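# Free jammed laminating pouch and lay it on table

## Task

Pull the pouch that is stuck in the laminator free and leave it lying flat with all of it on the tabletop, touching neither the top of the laminator nor the space beneath it, and at a good distance from the laminator's power cord. The rollers stay locked except while the RELEASE key is kept pressed. At the end the laminator must stand upright with its whole footprint on the table. Open the grippers and move the arms away once finished; the result only counts if it holds without the robot supporting anything.

## Robot and tools

Robot: two arms, left_arm and right_arm, mounted on opposite sides of one table. left_arm's base is on the +y side. The names are labels, not image sides. Each arm has six joints plus a two-finger gripper.

Joint order, used in every row and every per-joint list in results: elbow, shoulder, waist, wrist pitch, wrist yaw, wrist roll. Wrist pitch has its sign flipped relative to the URDF, both in commands and in readings; the stated ranges use URDF signs, so wrist pitch -1.571 to 1.571 is symmetric anyway. Ranges (rad): waist -3.054 to 3.054, shoulder 0.000 to 3.142, elbow 0.000 to 2.356, wrist pitch -1.571 to 1.571, wrist yaw -1.571 to 1.571, wrist roll -3.142 to 3.142. True ends may differ by up to 0.010 rad.

World frame (used by the state line and camera calibration): origin at the table centre, +z up, table surface at z = +0.020 m. Gripper frame: fingers extend along +x and open and close along y. end_effector_position is the point midway between the pads, roughly 3 to 4 cm short of the fingertips; reported hand positions can be somewhat off, especially when stretched out.

A row is one flat list of 14 numbers, each in [-1, 1]: left_arm's six joint values then its opening, then right_arm's six joint values then its opening. Always send all 14, even if one arm stays still. Joint values are scaled offsets, not angles: 1.0 equals 0.9615 rad for waist, shoulder and elbow, 1.713 rad for wrist pitch, 1.767 for wrist yaw, 1.728 for wrist roll. The opening is absolute, not an offset: +1 fully open, empty fingers close at about -0.80, and values down to -1 add nothing further. Closing fully takes at least about 0.5 s.

execute_actions(actions): a list of actions; each action is a list of up to 15 rows, each row run for one 1/30 s step. A shorter action keeps its final row for the remaining steps. Joint offsets in every row are measured from the angles at the beginning of that action (for a call's first action, the angles in the most recent reported state), not from the previous row. If an action would push a joint more than 0.010 rad beyond its range, that action is rejected for both arms; if the first action fails this, or any action is malformed, nothing in the call runs. An empty list just returns the current state and images.

move(target, speed, blocking): target is one 14-number row as above; its joint offsets are relative to the Joint positions shown in the latest result, and the openings are applied immediately. All joints follow paths that finish together, so the hand traces a curve, and nothing slows for obstacles or the other arm. speed (rad/s, 0.01 to 2, default 0.5) caps the joint with the longest travel; paths last 0.5 to 10 s. Faster moves and targets set deeper past a contact hit and push harder. blocking=false returns after 0.5 s while motion continues; until a result shows it ended, use wait or stop before sending anything else. The result adds a "move:" line: ending (done, off_target, moving, held, fault), limits=held or limits=none, and each arm's joint farthest from target.

wait(seconds): 0 to 10; the arms keep their last command, a running move continues. stop(): brakes a running move (needs room, fingers keep going). zoom_image(camera, region): camera is cam_high, cam_left_wrist or cam_right_wrist; region [x0, y0, x1, y1] in that image's pixels from the top-left, at most 504 by 504. finished_scene(scene): pass the current scene's number; irreversible, and the goal must already be met and stable.

Motion limits: each step the joint target is kept within a fixed lead of the measured angle (0.211 rad for waist, shoulder, elbow; 0.213 wrist pitch; 0.267 wrist yaw; 0.228 wrist roll), and targets that would put the hand over 70 mm from where it is are scaled back. Big offsets may therefore need several actions, and an unfinished motion must be re-commanded. Friction can leave a joint short, so check Joint positions after each motion.

Results: state line per arm with end_effector_position (m), end_effector_quat_wxyz and velocities; Joint positions (rad, plus finger gap in m, 0.088 open); Joint velocities; Joint targets (what joints are being driven to now); grip_measured (opening on the command scale); joint torques (total drive output, offset and noisy); "joint sent to its limit"; "joint command not followed" (clearance check altered targets); MOTOR HOT from 50 °C, OVER-TEMPERATURE FAULT at 95 °C. Images arrive from cam_high, cam_left_wrist, cam_right_wrist, each 504x504; calibrations are given in OpenCV form and may be slightly off.

Gripping: to hold, command an opening well below grip_measured; the gap sets squeeze strength (about 34 N per pad max). Readings may be off by about 1 mm.

Avoid: letting the arms or mounts collide or press each other; contact torques reaching the load limits (N m: waist 17, shoulder 21.1, elbow 21, wrist pitch 5.55, wrist yaw 5.53, wrist roll 5.19), which freezes that arm for 10 s; holding loads so long the motors overheat; dropping, slamming or shoving hard; and pushing anything off the table, which fails the job. The robot keeps its last command while you are composing a reply.

Each tool is called after ">>>" by a JSON object that holds its "name" and its "arguments", one argument or row to a line.

## Session

I'll start by looking at the current state.

>>> {"name": "execute_actions", "arguments": {
  "actions": []
}}

Scene clock: 0.00 s.
left_arm: end_effector_position=(-0.1659, -0.0441, +0.3287) grip_measured=+0.818 end_effector_quat_wxyz=(-0.022, +0.510, -0.796, -0.326) end_effector_velocity=(+0.002, +0.001, +0.003) end_effector_angular_velocity=(+0.008, +0.015, +0.017) | right_arm: end_effector_position=(+0.2879, -0.3177, +0.4055) grip_measured=+0.842 end_effector_quat_wxyz=(-0.816, -0.539, -0.176, +0.112) end_effector_velocity=(-0.001, -0.001, -0.003) end_effector_angular_velocity=(+0.002, +0.012, +0.001)
Joint names: [elbow, shoulder, waist, wrist pitch, wrist yaw, wrist roll]
Joint positions: left_arm=[ 1.519  1.867 -0.52   0.055  0.355  2.727  0.079] | right_arm=[ 1.747  1.688 -1.332  0.566  0.575  1.464  0.08 ]
Joint velocities: left_arm=[ 0.002 -0.007  0.002  0.007 -0.007 -0.022 -0.   ] | right_arm=[-0.007 -0.002 -0.002  0.007 -0.007  0.007 -0.   ]
Joint torques (N m, as the arm reports them, + toward a larger Joint positions number): no reading
Motor temperatures (°C, as the motors report them): left_arm=[31 29 30 32 28 29] | right_arm=[31 31 32 31 29 31]
Heat: left arm: hottest wrist pitch 32 °C (+0.0 °C/min); right arm: hottest waist 32 °C (+0.0 °C/min).
Joint targets: left_arm=[1.519 1.867 -0.520 0.055 0.355 2.727] | right_arm=[1.747 1.688 -1.332 0.566 0.575 1.464]

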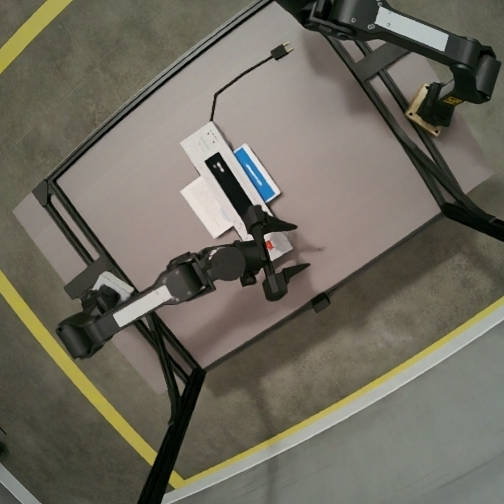

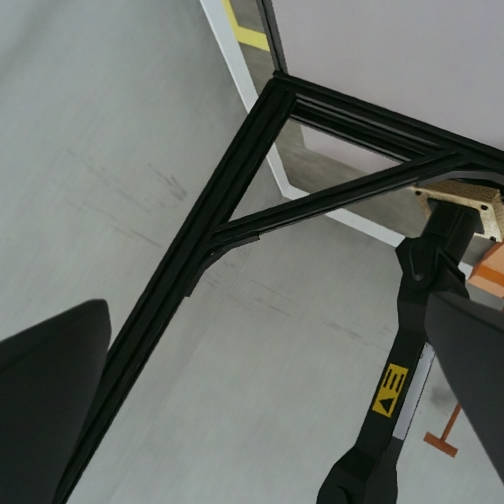

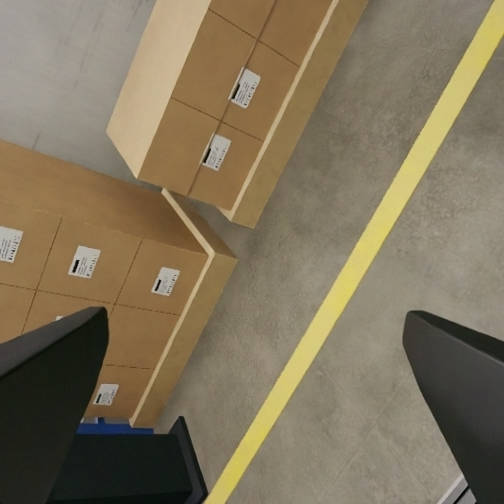

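>>> {"name": "zoom_image", "arguments": {
  "camera": "cam_high",
  "region": [160, 20, 340, 310]
}}

>>> {"name": "zoom_image", "arguments": {
  "camera": "cam_high",
  "region": [170, 110, 310, 270]
}}

Region (160, 20, 340, 310) of cam_high's 504x504 image, scaled by 1.738, with more detail than that image has; it fills the left 313 columns of this view, and the rest is white.

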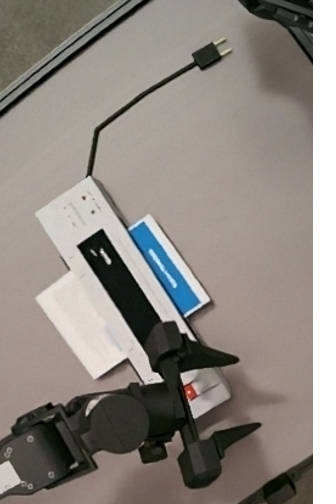

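Region (170, 110, 310, 270) of cam_high's 504x504 image, scaled by 3.150, with more detail than that image has; it fills the left 441 columns of this view, and the rest is white.

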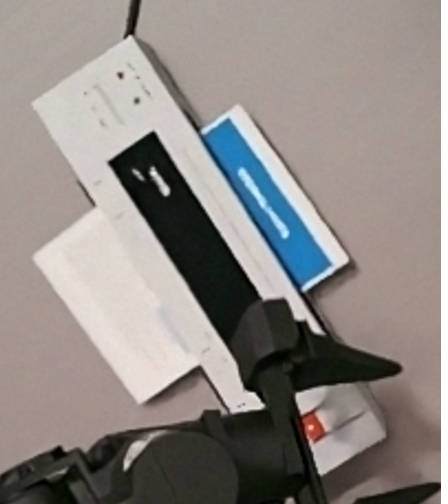

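>>> {"name": "move", "arguments": {
  "target": [0.205, 0.122, -0.138, 0.5995, -0.201, 0.216, -0.9, -1.0, 0.054, 0.427, -0.4985, -0.562, -0.117, 0.2],
  "speed": 0.8
}}

Scene clock: 61.60 s.
left_arm: end_effector_position=(-0.1496, +0.0755, +0.2080) grip_measured=-0.814 end_effector_quat_wxyz=(-0.489, +0.478, -0.617, -0.389) end_effector_velocity=(+0.003, +0.003, +0.000) end_effector_angular_velocity=(+0.001, -0.021, +0.010) | right_arm: end_effector_position=(+0.0228, -0.1367, +0.1342) grip_measured=+0.200 end_effector_quat_wxyz=(+0.626, +0.332, +0.624, +0.330) end_effector_velocity=(-0.002, -0.003, -0.003) end_effector_angular_velocity=(-0.017, -0.003, +0.016)
Joint names: [elbow, shoulder, waist, wrist pitch, wrist yaw, wrist roll]
Joint positions: left_arm=[ 1.701  1.971 -0.649  1.08   0.003  3.095  0.   ] | right_arm=[ 0.791  1.737 -0.922 -0.285 -0.415  1.264  0.049]
Joint velocities: left_arm=[-0.007 -0.007 -0.002  0.007 -0.022 -0.007  0.   ] | right_arm=[-0.002 -0.002 -0.002  0.022 -0.007 -0.022 -0.   ]
Joint torques (N m, as the arm reports them, + toward a larger Joint positions number): left_arm=[ 7.61 -8.72 -0.38 -0.55 -0.05  0.18] | right_arm=[ 5.44 -5.51  0.07 -1.48 -0.23 -0.12]
Motor temperatures (°C, as the motors report them): left_arm=[36 39 30 36 28 29] | right_arm=[37 40 32 38 29 31]
Heat: left arm: hottest shoulder 39 °C (+7.2 °C/min); right arm: hottest shoulder 40 °C (+8.2 °C/min).
Joint targets: left_arm=[1.716 1.984 -0.652 1.082 -0.000 3.100] | right_arm=[0.785 1.740 -0.922 -0.288 -0.418 1.261]
move: off_target (left_arm); limits=none; left_arm: farthest joint: the elbow, 0.015 radians from its target (0.197 radians at the start); right_arm: farthest joint: the elbow, 0.006 radians from its target (0.961 radians at the start)
camera_calibration (this result's frames):
cam_left_wrist: T_world_to_cam=[[0.968156, -0.249866, -0.0155129, 0.175322], [-0.201622, -0.814958, 0.543315, -0.0531179], [-0.148398, -0.522886, -0.839385, 0.271308], [0, 0, 0, 1]] pos_world=[-0.140187, 0.142381, 0.259311]
cam_right_wrist: T_world_to_cam=[[0.0176043, -0.602197, -0.798153, 0.0282018], [-0.951912, -0.254298, 0.17087, -0.00303023], [-0.305866, 0.756763, -0.577715, 0.268498], [0, 0, 0, 1]] pos_world=[0.0787435, -0.186977, 0.178143]

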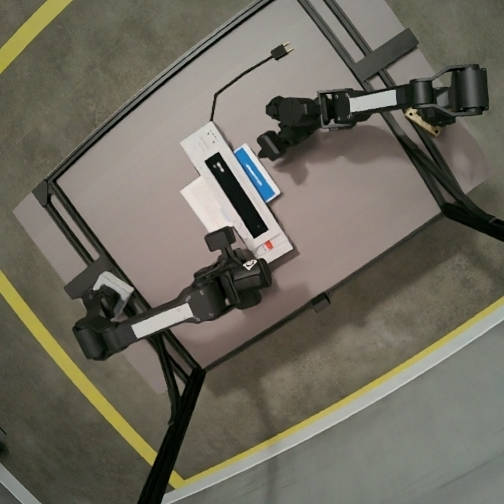

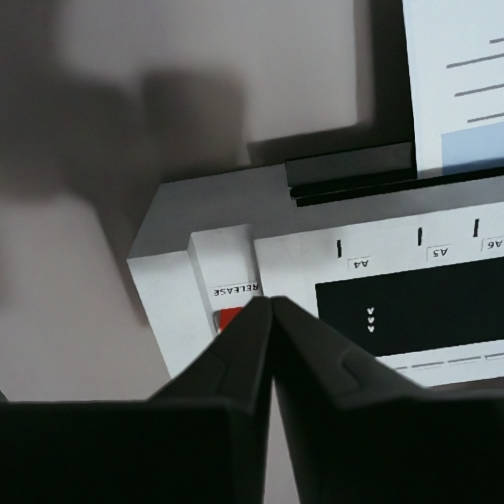

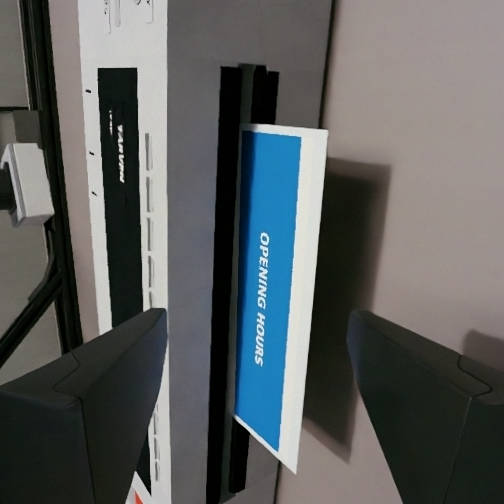

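>>> {"name": "zoom_image", "arguments": {
  "camera": "cam_left_wrist",
  "region": [110, 130, 420, 400]
}}

>>> {"name": "zoom_image", "arguments": {
  "camera": "cam_high",
  "region": [200, 180, 310, 290]
}}

Region (110, 130, 420, 400) of cam_left_wrist's 504x504 image, scaled by 1.626, with more detail than that image has; it fills the top 439 rows of this view, and the rest is white.

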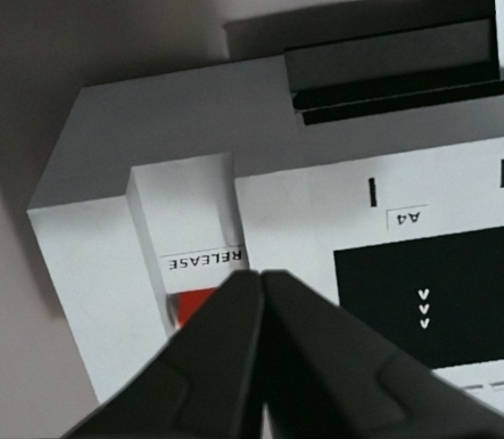

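Region (200, 180, 310, 290) of cam_high's 504x504 image, scaled by 4.582, with more detail than that image has.

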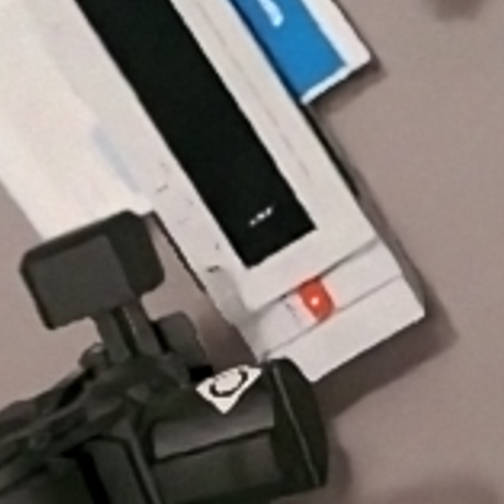

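>>> {"name": "move", "arguments": {
  "target": [0.0676, 0.1836, -0.025, -0.1235, -0.002, 0.0, -0.9, -0.0279, 0.0907, 0.0856, -0.0158, 0.0501, 0.0102, -0.08],
  "speed": 0.3
}}

Scene clock: 95.83 s.
left_arm: end_effector_position=(-0.1749, +0.0248, +0.1644) grip_measured=-0.814 end_effector_quat_wxyz=(-0.463, +0.488, -0.645, -0.362) end_effector_velocity=(+0.002, +0.000, -0.001) end_effector_angular_velocity=(+0.001, -0.020, +0.011) | right_arm: end_effector_position=(+0.0002, -0.1340, +0.0960) grip_measured=-0.080 end_effector_quat_wxyz=(+0.641, +0.300, +0.639, +0.303) end_effector_velocity=(+0.002, -0.000, +0.002) end_effector_angular_velocity=(+0.000, -0.011, -0.003)
Joint names: [elbow, shoulder, waist, wrist pitch, wrist yaw, wrist roll]
Joint positions: left_arm=[ 1.752  2.136 -0.67   0.871  0.002  3.095  0.   ] | right_arm=[ 0.77   1.817 -0.842 -0.309 -0.329  1.279  0.035]
Joint velocities: left_arm=[ 0.002  0.002 -0.002  0.007 -0.022 -0.007  0.   ] | right_arm=[ 0.002 -0.007 -0.002  0.007  0.007 -0.007  0.   ]
Joint torques (N m, as the arm reports them, + toward a larger Joint positions number): left_arm=[  7.78 -10.22  -0.38  -0.93  -0.05   0.  ] | right_arm=[ 5.07 -5.29  0.26 -1.41 -0.06  0.02]
Motor temperatures (°C, as the motors report them): left_arm=[38 38 30 34 28 29] | right_arm=[36 40 32 41 29 31]
Heat: left arm: hottest shoulder 38 °C (+1.0 °C/min); right arm: hottest wrist pitch 41 °C (+3.0 °C/min).
Joint targets: left_arm=[1.766 2.147 -0.673 0.869 -0.001 3.095] | right_arm=[0.764 1.824 -0.840 -0.312 -0.327 1.282]
move: off_target (left_arm); limits=none; left_arm: farthest joint: the elbow, 0.014 radians from its target (0.065 radians at the start); right_arm: farthest joint: the shoulder, 0.007 radians from its target (0.087 radians at the start)
camera_calibration (this result's frames):
cam_left_wrist: T_world_to_cam=[[0.962193, -0.271784, -0.0178148, 0.186349], [-0.202659, -0.758102, 0.619847, -0.0900135], [-0.18197, -0.592802, -0.784521, 0.191283], [0, 0, 0, 1]] pos_world=[-0.162738, 0.0958, 0.209179]
cam_right_wrist: T_world_to_cam=[[0.0219086, -0.67422, -0.738205, -0.0157248], [-0.951062, -0.241696, 0.192521, -0.0176622], [-0.308223, 0.697861, -0.646521, 0.236241], [0, 0, 0, 1]] pos_world=[0.0563614, -0.179734, 0.144527]

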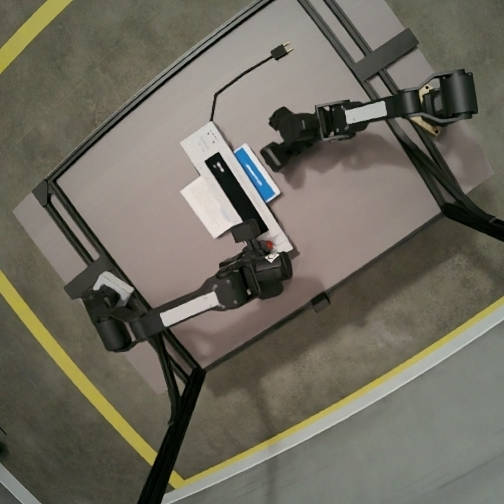

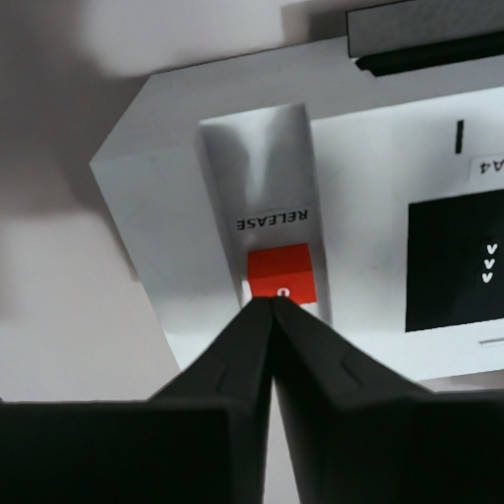

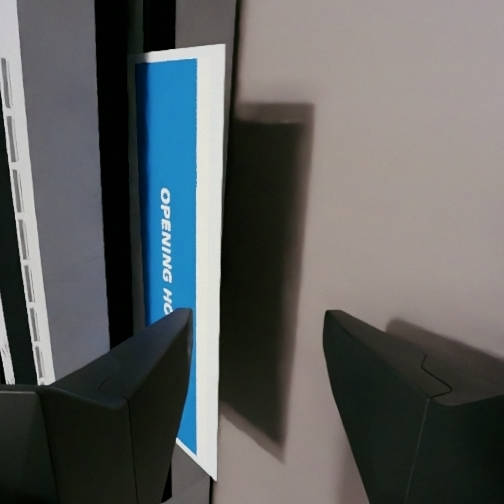

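>>> {"name": "move", "arguments": {
  "target": [0.110, 0.123, 0.0115, -0.0126, 0.0, 0.0, -0.9, 0.1324, 0.1755, 0.056, -0.0732, 0.0124, 0.0375, -0.15],
  "speed": 0.2
}}

Scene clock: 111.73 s.
left_arm: end_effector_position=(-0.1783, +0.0015, +0.1452) grip_measured=-0.814 end_effector_quat_wxyz=(-0.459, +0.491, -0.645, -0.363) end_effector_velocity=(-0.003, -0.000, +0.003) end_effector_angular_velocity=(-0.013, -0.001, +0.002) | right_arm: end_effector_position=(-0.0016, -0.0884, +0.0875) grip_measured=-0.150 end_effector_quat_wxyz=(+0.628, +0.323, +0.630, +0.323) end_effector_velocity=(+0.002, -0.002, -0.001) end_effector_angular_velocity=(-0.008, -0.019, +0.005)
Joint names: [elbow, shoulder, waist, wrist pitch, wrist yaw, wrist roll]
Joint positions: left_arm=[ 1.843  2.241 -0.662  0.852  0.002  3.095  0.   ] | right_arm=[ 0.888  1.977 -0.79  -0.431 -0.31   1.342  0.032]
Joint velocities: left_arm=[-0.002 -0.007 -0.007 -0.007 -0.007 -0.007  0.   ] | right_arm=[-0.002 -0.002 -0.002  0.007  0.007 -0.022 -0.   ]
Joint torques (N m, as the arm reports them, + toward a larger Joint positions number): left_arm=[  7.83 -10.7    0.39  -0.93   0.05   0.  ] | right_arm=[ 6.63 -6.05  0.26 -1.52 -0.04  0.02]
Motor temperatures (°C, as the motors report them): left_arm=[39 39 30 34 28 29] | right_arm=[35 40 32 41 29 31]
Heat: left arm: hottest shoulder 39 °C (+0.0 °C/min); right arm: hottest wrist pitch 41 °C (+2.0 °C/min).
Joint targets: left_arm=[1.857 2.254 -0.659 0.850 0.002 3.095] | right_arm=[0.897 1.986 -0.788 -0.435 -0.307 1.344]
move: off_target (left_arm); limits=none; left_arm: farthest joint: the elbow, 0.015 radians from its target (0.106 radians at the start); right_arm: farthest joint: the elbow, 0.010 radians from its target (0.128 radians at the start)
camera_calibration (this result's frames):
cam_left_wrist: T_world_to_cam=[[0.964173, -0.26464, -0.0183495, 0.183409], [-0.195763, -0.756496, 0.624011, -0.0957889], [-0.17902, -0.598062, -0.7812, 0.161822], [0, 0, 0, 1]] pos_world=[-0.166621, 0.0728529, 0.189554]
cam_right_wrist: T_world_to_cam=[[0.0165834, -0.622348, -0.782565, 0.0172995], [-0.950157, -0.253513, 0.181475, -0.00683794], [-0.311331, 0.74055, -0.595532, 0.197602], [0, 0, 0, 1]] pos_world=[0.0547357, -0.137302, 0.132457]

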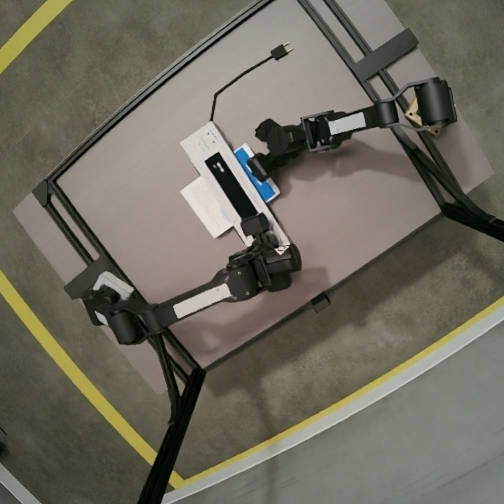

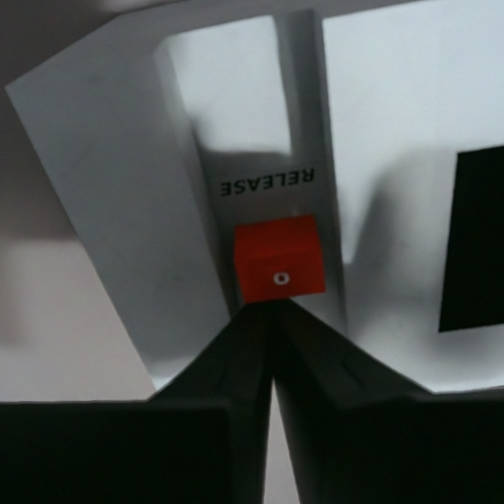

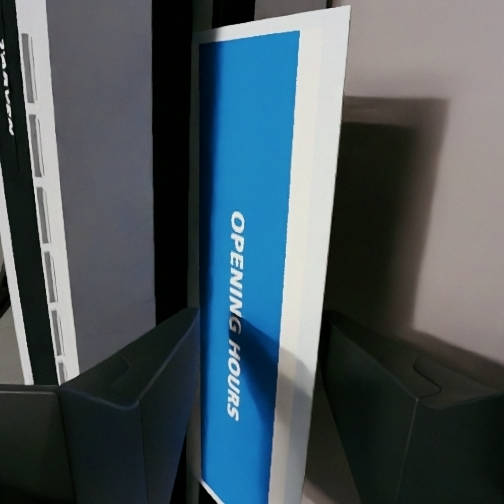

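>>> {"name": "execute_actions", "arguments": {
  "actions": [
    [[-0.003,0.006,0.003,-0.002,0,0,-0.9,0,0,0,0,0,0,-0.19],[-0.006,0.008,0.003,-0.004,0,0,-0.9,0,0,0,0,0,0,-0.23],[-0.009,0.010,0.003,-0.006,0,0,-0.9,0,0,0,0,0,0,-0.27],[-0.012,0.011,0.003,-0.008,0,0,-0.9,0,0,0,0,0,0,-0.31],[-0.015,0.012,0.003,-0.010,0,0,-0.9,0,0,0,0,0,0,-0.35],[-0.018,0.013,0.003,-0.012,0,0,-0.9,0,0,0,0,0,0,-0.39],[-0.021,0.014,0.003,-0.014,0,0,-0.9,0,0,0,0,0,0,-0.43],[-0.024,0.015,0.003,-0.016,0,0,-0.9,0,0,0,0,0,0,-0.47],[-0.027,0.016,0.003,-0.018,0,0,-0.9,0,0,0,0,0,0,-0.51],[-0.030,0.017,0.003,-0.020,0,0,-0.9,0,0,0,0,0,0,-0.55],[-0.033,0.018,0.003,-0.022,0,0,-0.9,0,0,0,0,0,0,-0.59],[-0.036,0.019,0.003,-0.024,0,0,-0.9,0,0,0,0,0,0,-0.63],[-0.039,0.020,0.003,-0.026,0,0,-0.9,0,0,0,0,0,0,-0.66],[-0.042,0.0215,0.003,-0.027,0,0,-0.9,0,0,0,0,0,0,-0.68],[-0.044,0.0228,0.003,-0.0282,0,0,-0.9,0,0,0,0,0,0,-0.70]]
  ]
}}

>>> {"name": "wait", "arguments": {
  "seconds": 0.3
}}

Scene clock: 121.30 s.
left_arm: end_effector_position=(-0.1784, -0.0005, +0.1397) grip_measured=-0.814 end_effector_quat_wxyz=(-0.455, +0.494, -0.648, -0.359) end_effector_velocity=(+0.004, +0.006, -0.014) end_effector_angular_velocity=(+0.012, -0.018, +0.026) | right_arm: end_effector_position=(-0.0015, -0.0885, +0.0874) grip_measured=-0.632 end_effector_quat_wxyz=(+0.628, +0.323, +0.630, +0.323) end_effector_velocity=(-0.005, -0.001, +0.000) end_effector_angular_velocity=(+0.002, +0.029, +0.022)
Joint names: [elbow, shoulder, waist, wrist pitch, wrist yaw, wrist roll]
Joint positions: left_arm=[ 1.819  2.242 -0.662  0.814  0.     3.095  0.   ] | right_arm=[ 0.888  1.977 -0.79  -0.43  -0.31   1.342  0.008]
Joint velocities: left_arm=[-0.056 -0.002 -0.002 -0.037 -0.022 -0.022  0.   ] | right_arm=[-0.002 -0.002 -0.002  0.007 -0.037  0.007 -0.037]
Joint torques (N m, as the arm reports them, + toward a larger Joint positions number): left_arm=[ 4.28 -9.83  0.18 -1.09  0.14  0.01] | right_arm=[ 5.57 -6.89  0.05 -1.31 -0.05 -0.05]
Motor temperatures (°C, as the motors report them): left_arm=[39 40 30 34 28 29] | right_arm=[36 40 32 42 29 31]
Heat: left arm: hottest shoulder 40 °C (+1.0 °C/min); right arm: hottest wrist pitch 42 °C (+2.0 °C/min).
Joint targets: left_arm=[1.800 2.263 -0.659 0.804 0.002 3.095] | right_arm=[0.888 1.977 -0.790 -0.431 -0.309 1.342]
camera_calibration (this result's frames):
cam_left_wrist: T_world_to_cam=[[0.964396, -0.263916, -0.0169769, 0.182742], [-0.193618, -0.748328, 0.634442, -0.0950071], [-0.180144, -0.608567, -0.772784, 0.155], [0, 0, 0, 1]] pos_world=[-0.166708, 0.0714598, 0.18316]
cam_right_wrist: T_world_to_cam=[[0.0161231, -0.622908, -0.782129, 0.0170219], [-0.950202, -0.253022, 0.181925, -0.00672111], [-0.311218, 0.740247, -0.595968, 0.197683], [0, 0, 0, 1]] pos_world=[0.0548617, -0.137432, 0.132349]

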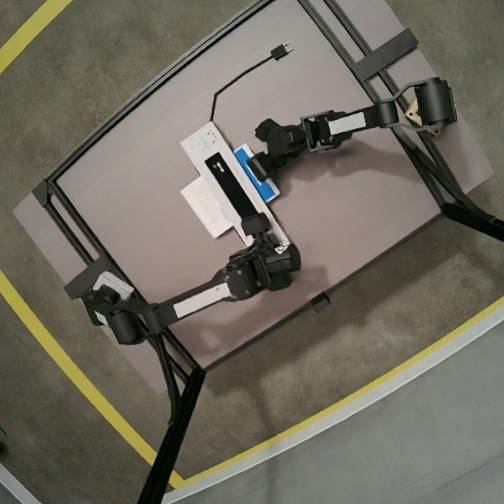

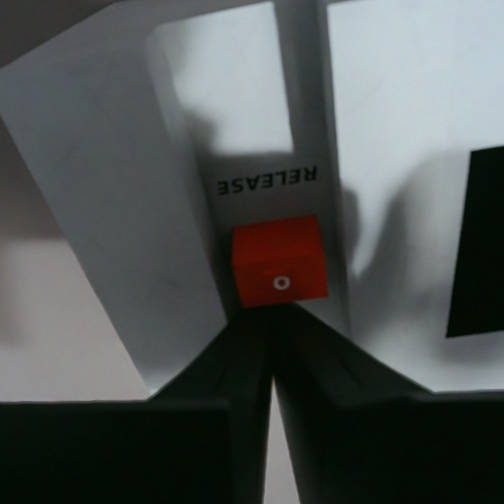

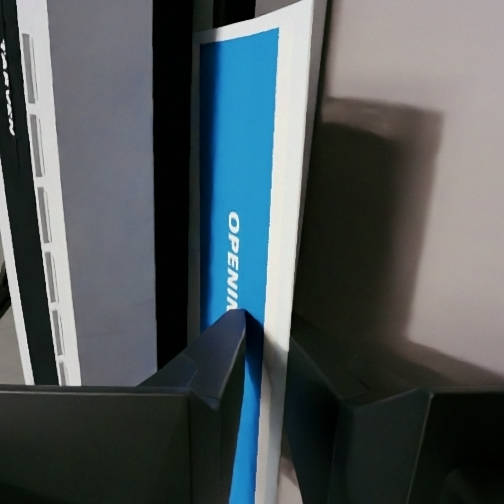

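Scene clock: 121.60 s.
left_arm: end_effector_position=(-0.1784, -0.0003, +0.1389) grip_measured=-0.814 end_effector_quat_wxyz=(-0.455, +0.494, -0.648, -0.359) end_effector_velocity=(-0.001, -0.002, +0.002) end_effector_angular_velocity=(-0.017, -0.014, +0.007) | right_arm: end_effector_position=(-0.0016, -0.0882, +0.0879) grip_measured=-0.690 end_effector_quat_wxyz=(+0.628, +0.324, +0.630, +0.324) end_effector_velocity=(-0.001, -0.002, -0.001) end_effector_angular_velocity=(-0.005, +0.001, +0.008)
Joint names: [elbow, shoulder, waist, wrist pitch, wrist yaw, wrist roll]
Joint positions: left_arm=[ 1.816  2.242 -0.662  0.81   0.     3.095  0.   ] | right_arm=[ 0.888  1.977 -0.79  -0.433 -0.311  1.342  0.005]
Joint velocities: left_arm=[ 0.002 -0.002 -0.007 -0.007 -0.022 -0.007  0.   ] | right_arm=[-0.002 -0.002 -0.002  0.007 -0.007 -0.007 -0.001]
Joint torques (N m, as the arm reports them, + toward a larger Joint positions number): left_arm=[ 4.17 -9.77  0.27 -1.22  0.14  0.02] | right_arm=[ 5.58 -6.93  0.06 -1.09 -0.05 -0.05]
Motor temperatures (°C, as the motors report them): left_arm=[39 40 30 34 28 29] | right_arm=[36 40 32 42 29 31]
Heat: left arm: hottest shoulder 40 °C (+1.0 °C/min); right arm: hottest wrist pitch 42 °C (+2.0 °C/min).
Joint targets: left_arm=[1.800 2.263 -0.659 0.804 0.002 3.095] | right_arm=[0.888 1.977 -0.790 -0.431 -0.310 1.342]
wait: 0.30 s; no rest
camera_calibration (this result's frames):
cam_left_wrist: T_world_to_cam=[[0.964396, -0.263916, -0.0169769, 0.182722], [-0.193618, -0.748328, 0.634442, -0.0943441], [-0.180144, -0.608567, -0.772784, 0.154443], [0, 0, 0, 1]] pos_world=[-0.166661, 0.0716119, 0.182309]
cam_right_wrist: T_world_to_cam=[[0.0165961, -0.62068, -0.783888, 0.0179753], [-0.949919, -0.254471, 0.181378, -0.00689102], [-0.312055, 0.741621, -0.593819, 0.197617], [0, 0, 0, 1]] pos_world=[0.054823, -0.137153, 0.132689]

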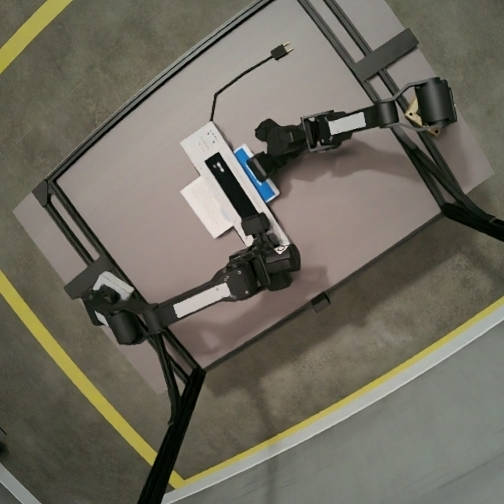

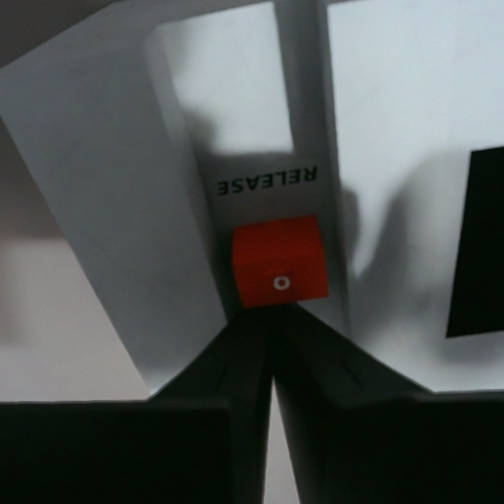

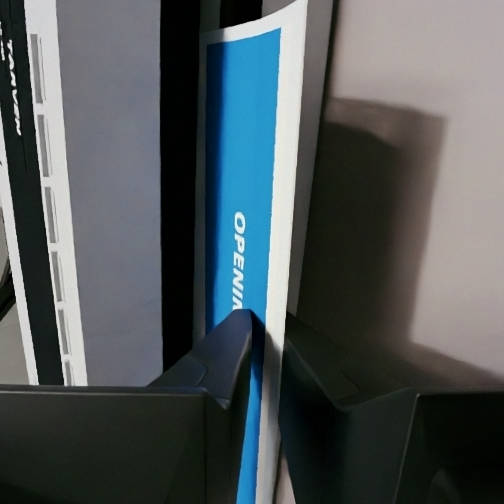

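>>> {"name": "zoom_image", "arguments": {
  "camera": "cam_left_wrist",
  "region": [200, 200, 360, 360]
}}

Region (200, 200, 360, 360) of cam_left_wrist's 504x504 image, scaled by 3.150, with more detail than that image has.

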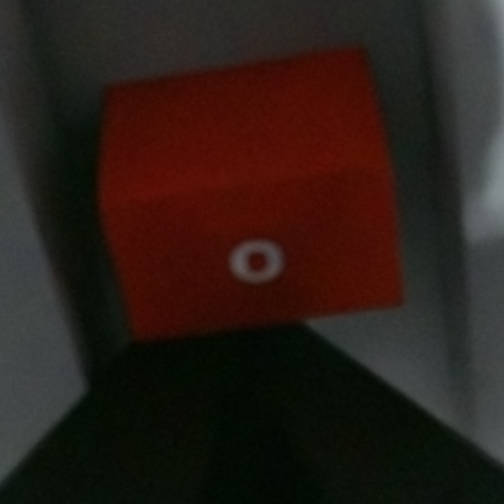

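>>> {"name": "execute_actions", "arguments": {
  "actions": [
    [[0,-0.010,0,0,0,0,-0.9,0,0,0,0,0,0,-0.72],[0,-0.014,0,0,0,0,-0.9,0,0,0,0,0,0,-0.74],[0,-0.018,0,0,0,0,-0.9,0,0,0,0,0,0,-0.76],[0,-0.022,0,0,0,0,-0.9,0,0,0,0,0,0,-0.78],[0,-0.026,0,0,0,0,-0.9,0,0,0,0,0,0,-0.80],[0,-0.030,0,0,0,0,-0.9,0,0,0,0,0,0,-0.82],[0,-0.034,0,0,0,0,-0.9,0,0,0,0,0,0,-0.84],[0,-0.038,0,0,0,0,-0.9,0,0,0,0,0,0,-0.86],[0,-0.041,0,0,0,0,-0.9,0,0,0,0,0,0,-0.88],[0,-0.043,0,0,0,0,-0.9,0,0,0,0,0,0,-0.90],[0,-0.0447,0,0,0,0,-0.9,0,0,0,0,0,0,-0.92],[0,-0.0447,0,0,0,0,-0.9,0,0,0,0,0,0,-0.94],[0,-0.0447,0,0,0,0,-0.9,0,0,0,0,0,0,-0.96],[0,-0.0447,0,0,0,0,-0.9,0,0,0,0,0,0,-0.98],[0,-0.0447,0,0,0,0,-0.9,0,0,0,0,0,0,-1.0]]
  ]
}}

Scene clock: 132.23 s.
left_arm: end_effector_position=(-0.1787, -0.0013, +0.1487) grip_measured=-0.814 end_effector_quat_wxyz=(-0.448, +0.498, -0.653, -0.354) end_effector_velocity=(-0.003, -0.001, +0.021) end_effector_angular_velocity=(-0.047, +0.005, -0.012) | right_arm: end_effector_position=(-0.0016, -0.0868, +0.0906) grip_measured=-0.786 end_effector_quat_wxyz=(+0.625, +0.327, +0.629, +0.327) end_effector_velocity=(-0.001, -0.002, -0.001) end_effector_angular_velocity=(-0.005, +0.013, -0.001)
Joint names: [elbow, shoulder, waist, wrist pitch, wrist yaw, wrist roll]
Joint positions: left_arm=[ 1.816  2.222 -0.662  0.81   0.     3.095  0.   ] | right_arm=[ 0.889  1.974 -0.79  -0.44  -0.315  1.347  0.   ]
Joint velocities: left_arm=[-0.007 -0.046 -0.007 -0.007 -0.007  0.007  0.   ] | right_arm=[-0.002 -0.002 -0.002  0.007 -0.007  0.007 -0.   ]
Joint torques (N m, as the arm reports them, + toward a larger Joint positions number): left_arm=[  6.14 -14.61  -0.07  -0.81   0.06   0.  ] | right_arm=[ 5.49 -6.61  0.06 -0.71  0.04 -0.19]
Motor temperatures (°C, as the motors report them): left_arm=[37 41 30 34 28 29] | right_arm=[36 41 32 41 29 31]
Heat: left arm: hottest shoulder 41 °C (+2.0 °C/min); right arm: hottest shoulder 41 °C (+1.0 °C/min).
Joint targets: left_arm=[1.816 2.200 -0.662 0.810 0.000 3.095] | right_arm=[0.888 1.977 -0.790 -0.433 -0.311 1.342]
camera_calibration (this result's frames):
cam_left_wrist: T_world_to_cam=[[0.964289, -0.264263, -0.0176567, 0.183003], [-0.189638, -0.735449, 0.650502, -0.103017], [-0.184889, -0.623923, -0.759299, 0.158548], [0, 0, 0, 1]] pos_world=[-0.16669, 0.0715187, 0.190629]
cam_right_wrist: T_world_to_cam=[[0.0152154, -0.612557, -0.79028, 0.0222454], [-0.949566, -0.256424, 0.180476, -0.00711498], [-0.313198, 0.747677, -0.585565, 0.198019], [0, 0, 0, 1]] pos_world=[0.0549245, -0.136252, 0.134817]

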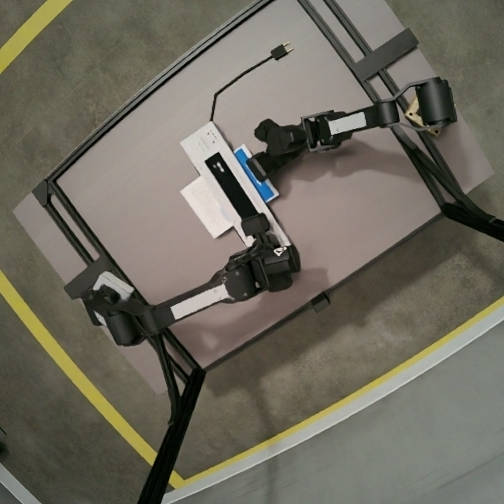

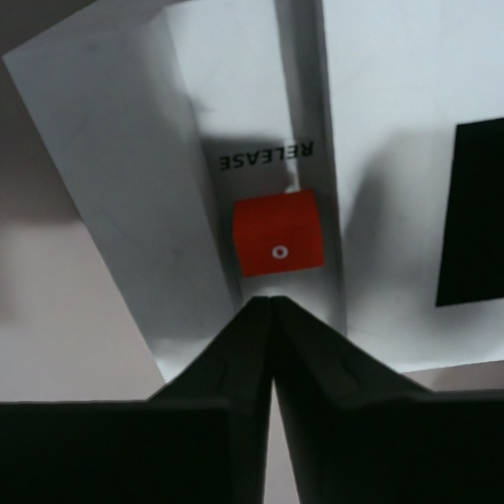

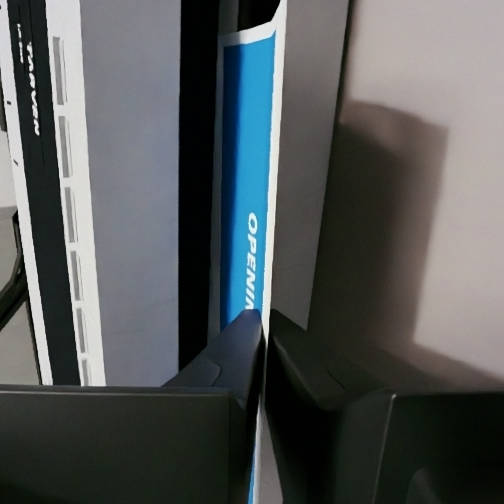

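>>> {"name": "execute_actions", "arguments": {
  "actions": []
}}

Scene clock: 133.00 s.
left_arm: end_effector_position=(-0.1787, -0.0013, +0.1497) grip_measured=-0.814 end_effector_quat_wxyz=(-0.448, +0.498, -0.653, -0.354) end_effector_velocity=(+0.003, +0.003, +0.003) end_effector_angular_velocity=(+0.010, -0.008, +0.012) | right_arm: end_effector_position=(-0.0016, -0.0867, +0.0906) grip_measured=-0.786 end_effector_quat_wxyz=(+0.626, +0.327, +0.628, +0.327) end_effector_velocity=(+0.002, -0.002, -0.001) end_effector_angular_velocity=(-0.008, -0.007, -0.004)
Joint names: [elbow, shoulder, waist, wrist pitch, wrist yaw, wrist roll]
Joint positions: left_arm=[ 1.816  2.22  -0.662  0.81   0.     3.095  0.   ] | right_arm=[ 0.889  1.974 -0.79  -0.44  -0.313  1.347  0.   ]
Joint velocities: left_arm=[ 0.002 -0.007  0.002  0.022 -0.007 -0.007  0.   ] | right_arm=[-0.002 -0.002 -0.002  0.007  0.007 -0.007 -0.   ]
Joint torques (N m, as the arm reports them, + toward a larger Joint positions number): left_arm=[  6.05 -14.83  -0.05  -0.8    0.06   0.  ] | right_arm=[ 5.49 -6.61 -0.1  -0.7  -0.04 -0.19]
Motor temperatures (°C, as the motors report them): left_arm=[37 41 30 34 28 29] | right_arm=[36 41 32 41 29 31]
Heat: left arm: hottest shoulder 41 °C (+2.0 °C/min); right arm: hottest shoulder 41 °C (+1.0 °C/min).
Joint targets: left_arm=[1.816 2.200 -0.662 0.810 0.000 3.095] | right_arm=[0.888 1.977 -0.790 -0.433 -0.311 1.342]
camera_calibration (this result's frames):
cam_left_wrist: T_world_to_cam=[[0.964279, -0.264295, -0.0177181, 0.183029], [-0.189272, -0.734262, 0.651948, -0.10382], [-0.185317, -0.625306, -0.758057, 0.158941], [0, 0, 0, 1]] pos_world=[-0.166687, 0.0715294, 0.191414]
cam_right_wrist: T_world_to_cam=[[0.0155915, -0.612907, -0.790001, 0.0221869], [-0.949952, -0.255625, 0.179573, -0.00699497], [-0.312006, 0.747663, -0.586218, 0.197983], [0, 0, 0, 1]] pos_world=[0.054781, -0.136214, 0.134845]

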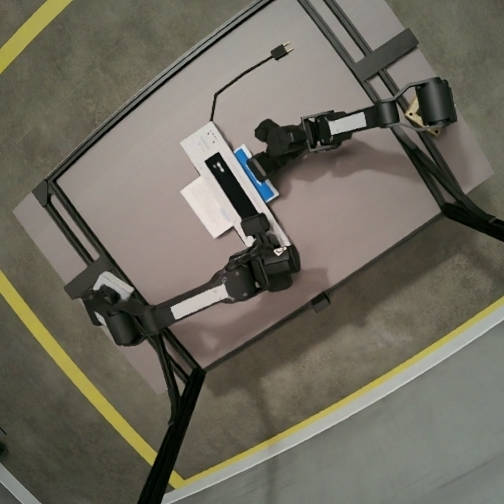

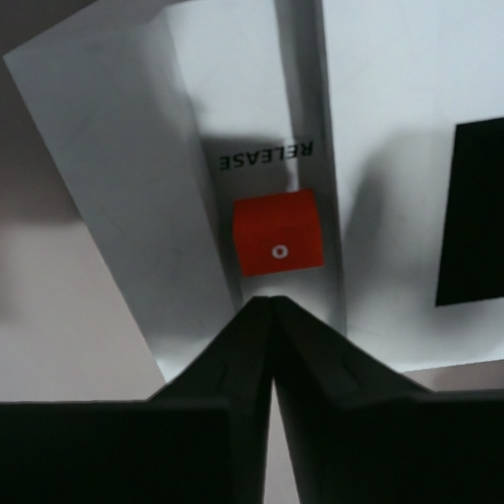

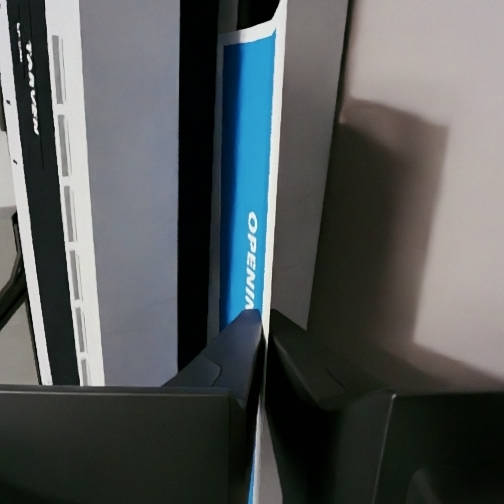

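>>> {"name": "execute_actions", "arguments": {
  "actions": [
    [[0,-0.025,0.002,0,0,0,-0.9,0,0,0,0,0,0,-1.0],[0,-0.029,0.004,0.002,0,0,-0.9,0,0,0,0,0,0,-1.0],[0,-0.029,0.006,0.004,0,0,-0.9,0,0,0,0,0,0,-1.0],[0,-0.029,0.0073,0.007,0,0,-0.9,0,0,0,0,0,0,-1.0],[0,-0.029,0.0073,0.010,0,0,-0.9,0,0,0,0,0,0,-1.0],[0,-0.029,0.0073,0.013,0,0,-0.9,0,0,0,0,0,0,-1.0],[0,-0.029,0.0073,0.016,0,0,-0.9,0,0,0,0,0,0,-1.0],[0,-0.029,0.0073,0.019,0,0,-0.9,0,0,0,0,0,0,-1.0],[0,-0.029,0.0073,0.022,0,0,-0.9,0,0,0,0,0,0,-1.0],[0,-0.029,0.0073,0.025,0,0,-0.9,0,0,0,0,0,0,-1.0],[0,-0.029,0.0073,0.028,0,0,-0.9,0,0,0,0,0,0,-1.0],[0,-0.029,0.0073,0.031,0,0,-0.9,0,0,0,0,0,0,-1.0],[0,-0.029,0.0073,0.033,0,0,-0.9,0,0,0,0,0,0,-1.0],[0,-0.029,0.0073,0.035,0,0,-0.9,0,0,0,0,0,0,-1.0],[0,-0.029,0.0073,0.035,0,0,-0.9,0,0,0,0,0,0,-1.0]]
  ]
}}

>>> {"name": "execute_actions", "arguments": {
  "actions": []
}}

Scene clock: 138.33 s.
left_arm: end_effector_position=(-0.1745, +0.0058, +0.1497) grip_measured=-0.814 end_effector_quat_wxyz=(-0.458, +0.493, -0.644, -0.363) end_effector_velocity=(+0.007, +0.016, -0.005) end_effector_angular_velocity=(+0.076, -0.028, +0.012) | right_arm: end_effector_position=(-0.0027, -0.0862, +0.0916) grip_measured=-0.787 end_effector_quat_wxyz=(+0.625, +0.328, +0.629, +0.328) end_effector_velocity=(+0.004, +0.003, +0.009) end_effector_angular_velocity=(+0.040, -0.017, +0.003)
Joint names: [elbow, shoulder, waist, wrist pitch, wrist yaw, wrist roll]
Joint positions: left_arm=[ 1.816  2.214 -0.658  0.85   0.001  3.095  0.   ] | right_arm=[ 0.889  1.973 -0.787 -0.441 -0.314  1.35   0.   ]
Joint velocities: left_arm=[-0.002 -0.002  0.002  0.081 -0.007 -0.007  0.   ] | right_arm=[-0.002 -0.007 -0.007 -0.037 -0.007 -0.007  0.   ]
Joint torques (N m, as the arm reports them, + toward a larger Joint positions number): left_arm=[  6.03 -14.91   0.28   0.08   0.07   0.  ] | right_arm=[ 5.62 -6.75 -0.1  -1.14 -0.06 -0.16]
Motor temperatures (°C, as the motors report them): left_arm=[37 43 30 34 28 29] | right_arm=[36 42 32 40 29 31]
Heat: left arm: hottest shoulder 43 °C (+5.0 °C/min); right arm: hottest shoulder 42 °C (+2.0 °C/min).
Joint targets: left_arm=[1.816 2.192 -0.655 0.869 0.001 3.095] | right_arm=[0.889 1.974 -0.789 -0.440 -0.313 1.347]
camera_calibration (this result's frames):
cam_left_wrist: T_world_to_cam=[[0.965413, -0.260173, -0.016977, 0.180998], [-0.19267, -0.755772, 0.625849, -0.094383], [-0.175659, -0.600932, -0.77976, 0.168971], [0, 0, 0, 1]] pos_world=[-0.163242, 0.0772987, 0.193899]
cam_right_wrist: T_world_to_cam=[[0.0145145, -0.610455, -0.791918, 0.023781], [-0.949215, -0.257358, 0.180989, -0.00834013], [-0.314292, 0.749074, -0.583189, 0.197676], [0, 0, 0, 1]] pos_world=[0.0538663, -0.135703, 0.135625]

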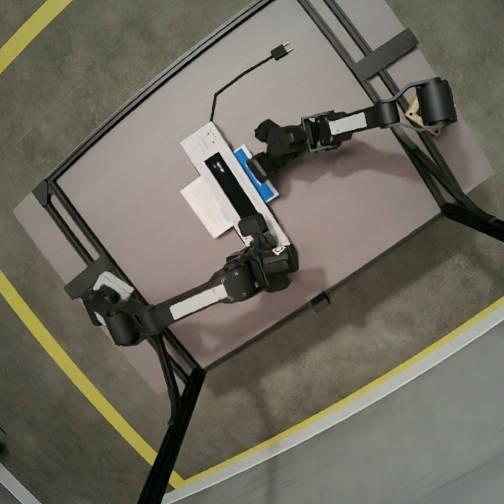

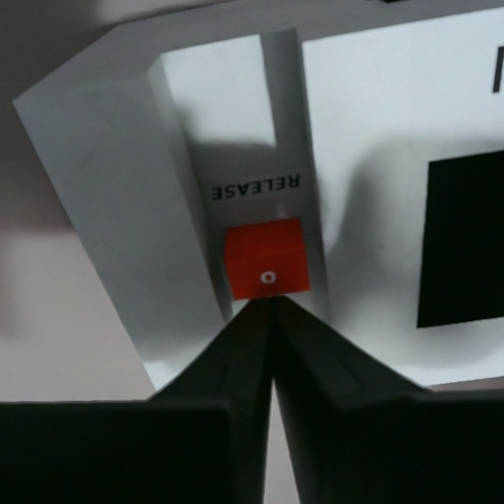

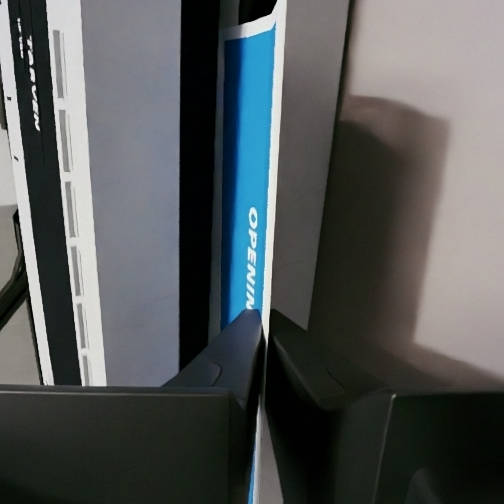

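Scene clock: 138.33 s.
left_arm: end_effector_position=(-0.1745, +0.0058, +0.1497) grip_measured=-0.814 end_effector_quat_wxyz=(-0.458, +0.493, -0.644, -0.363) end_effector_velocity=(+0.007, +0.016, -0.005) end_effector_angular_velocity=(+0.076, -0.028, +0.012) | right_arm: end_effector_position=(-0.0027, -0.0862, +0.0916) grip_measured=-0.787 end_effector_quat_wxyz=(+0.625, +0.328, +0.629, +0.328) end_effector_velocity=(+0.004, +0.003, +0.009) end_effector_angular_velocity=(+0.040, -0.017, +0.003)
Joint names: [elbow, shoulder, waist, wrist pitch, wrist yaw, wrist roll]
Joint positions: left_arm=[ 1.816  2.214 -0.658  0.85   0.001  3.095  0.   ] | right_arm=[ 0.889  1.973 -0.787 -0.441 -0.314  1.35   0.   ]
Joint velocities: left_arm=[-0.002 -0.002  0.002  0.081 -0.007 -0.007  0.   ] | right_arm=[-0.002 -0.007 -0.007 -0.037 -0.007 -0.007  0.   ]
Joint torques (N m, as the arm reports them, + toward a larger Joint positions number): left_arm=[  6.03 -14.91   0.28   0.08   0.07   0.  ] | right_arm=[ 5.62 -6.75 -0.1  -1.14 -0.06 -0.16]
Motor temperatures (°C, as the motors report them): left_arm=[37 43 30 34 28 29] | right_arm=[36 42 32 40 29 31]
Heat: left arm: hottest shoulder 43 °C (+5.0 °C/min); right arm: hottest shoulder 42 °C (+2.0 °C/min).
Joint targets: left_arm=[1.816 2.192 -0.655 0.869 0.001 3.095] | right_arm=[0.889 1.974 -0.789 -0.440 -0.313 1.347]
camera_calibration (this result's frames):
cam_left_wrist: T_world_to_cam=[[0.965413, -0.260173, -0.016977, 0.180998], [-0.19267, -0.755772, 0.625849, -0.094383], [-0.175659, -0.600932, -0.77976, 0.168971], [0, 0, 0, 1]] pos_world=[-0.163242, 0.0772987, 0.193899]
cam_right_wrist: T_world_to_cam=[[0.0145145, -0.610455, -0.791918, 0.023781], [-0.949215, -0.257358, 0.180989, -0.00834013], [-0.314292, 0.749074, -0.583189, 0.197676], [0, 0, 0, 1]] pos_world=[0.0538663, -0.135703, 0.135625]

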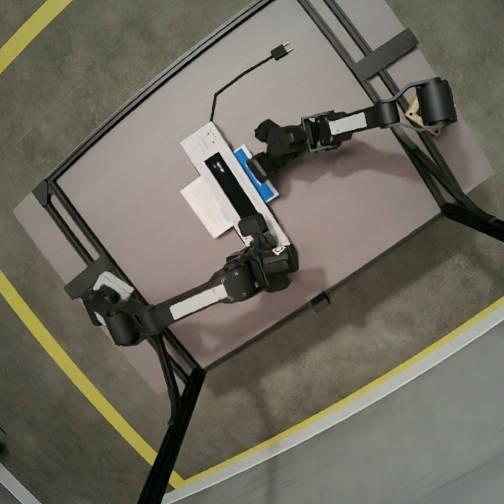

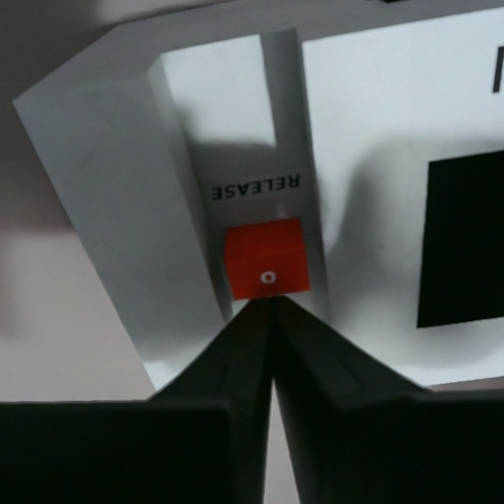

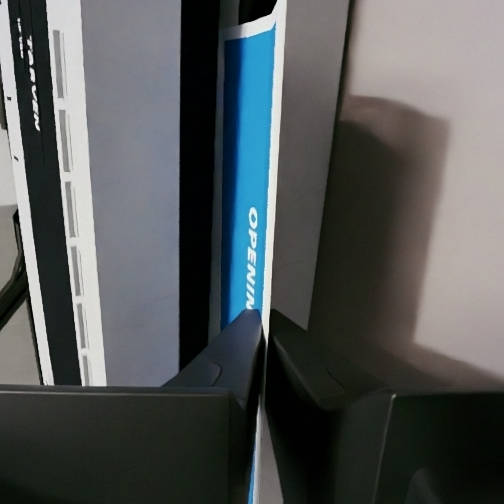

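>>> {"name": "execute_actions", "arguments": {
  "actions": []
}}

Scene clock: 139.07 s.
left_arm: end_effector_position=(-0.1744, +0.0066, +0.1494) grip_measured=-0.814 end_effector_quat_wxyz=(-0.459, +0.493, -0.643, -0.364) end_effector_velocity=(+0.001, +0.005, -0.003) end_effector_angular_velocity=(+0.026, -0.008, +0.021) | right_arm: end_effector_position=(-0.0030, -0.0859, +0.0920) grip_measured=-0.786 end_effector_quat_wxyz=(+0.624, +0.329, +0.629, +0.328) end_effector_velocity=(+0.000, +0.000, +0.004) end_effector_angular_velocity=(+0.013, +0.006, -0.001)
Joint names: [elbow, shoulder, waist, wrist pitch, wrist yaw, wrist roll]
Joint positions: left_arm=[ 1.816  2.214 -0.658  0.854  0.001  3.095  0.   ] | right_arm=[ 0.889  1.973 -0.787 -0.443 -0.315  1.351  0.   ]
Joint velocities: left_arm=[-0.002  0.002 -0.002  0.022 -0.007 -0.022  0.   ] | right_arm=[-0.002 -0.007 -0.002 -0.007 -0.007  0.007 -0.   ]
Joint torques (N m, as the arm reports them, + toward a larger Joint positions number): left_arm=[  6.   -14.87   0.26   0.18   0.03   0.02] | right_arm=[ 5.61 -6.73 -0.16 -1.03 -0.04 -0.18]
Motor temperatures (°C, as the motors report them): left_arm=[37 43 30 34 28 29] | right_arm=[36 42 32 40 29 31]
Heat: left arm: hottest shoulder 43 °C (+5.1 °C/min); right arm: hottest shoulder 42 °C (+2.0 °C/min).
Joint targets: left_arm=[1.816 2.192 -0.655 0.870 0.000 3.095] | right_arm=[0.889 1.974 -0.790 -0.440 -0.313 1.347]
camera_calibration (this result's frames):
cam_left_wrist: T_world_to_cam=[[0.965397, -0.260218, -0.0172019, 0.181053], [-0.193309, -0.75832, 0.622561, -0.0931266], [-0.175046, -0.597693, -0.782382, 0.169768], [0, 0, 0, 1]] pos_world=[-0.163073, 0.0779625, 0.193915]
cam_right_wrist: T_world_to_cam=[[0.0142182, -0.608845, -0.793162, 0.0244957], [-0.948891, -0.258338, 0.181295, -0.0086756], [-0.315284, 0.750046, -0.581401, 0.197501], [0, 0, 0, 1]] pos_world=[0.0536884, -0.135462, 0.135829]

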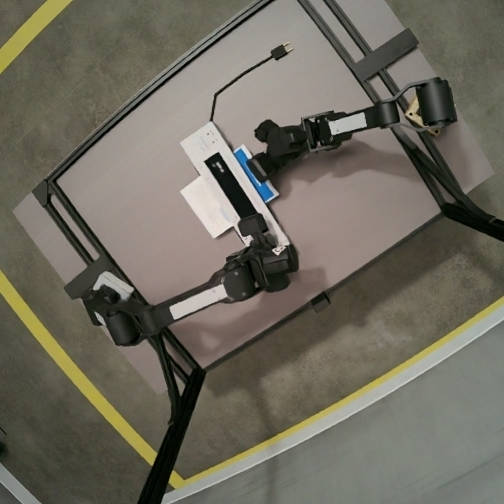

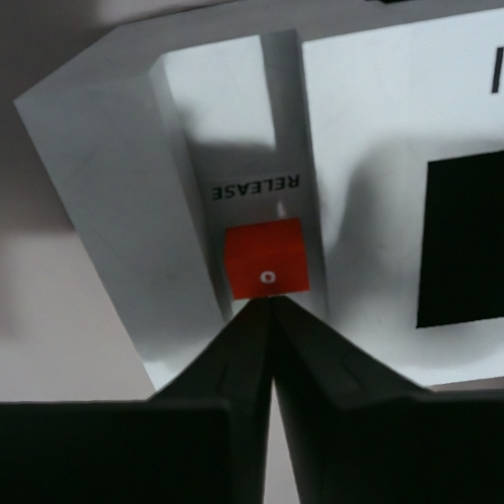

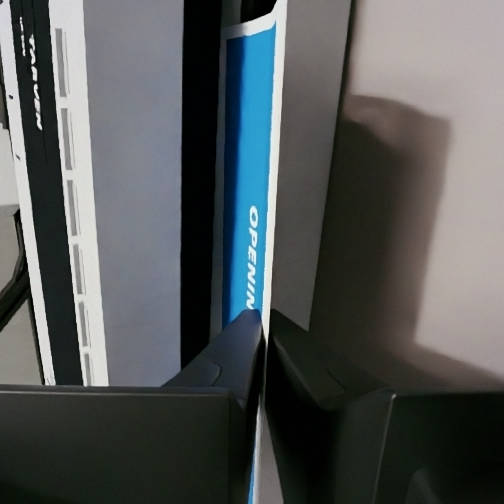

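>>> {"name": "zoom_image", "arguments": {
  "camera": "cam_left_wrist",
  "region": [200, 200, 340, 340]
}}

Region (200, 200, 340, 340) of cam_left_wrist's 504x504 image, scaled by 3.600, with more detail than that image has.

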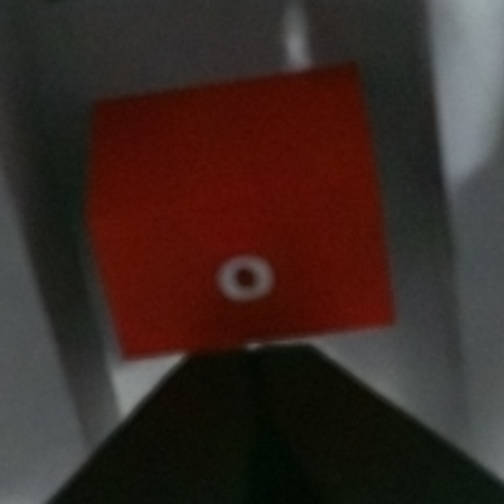

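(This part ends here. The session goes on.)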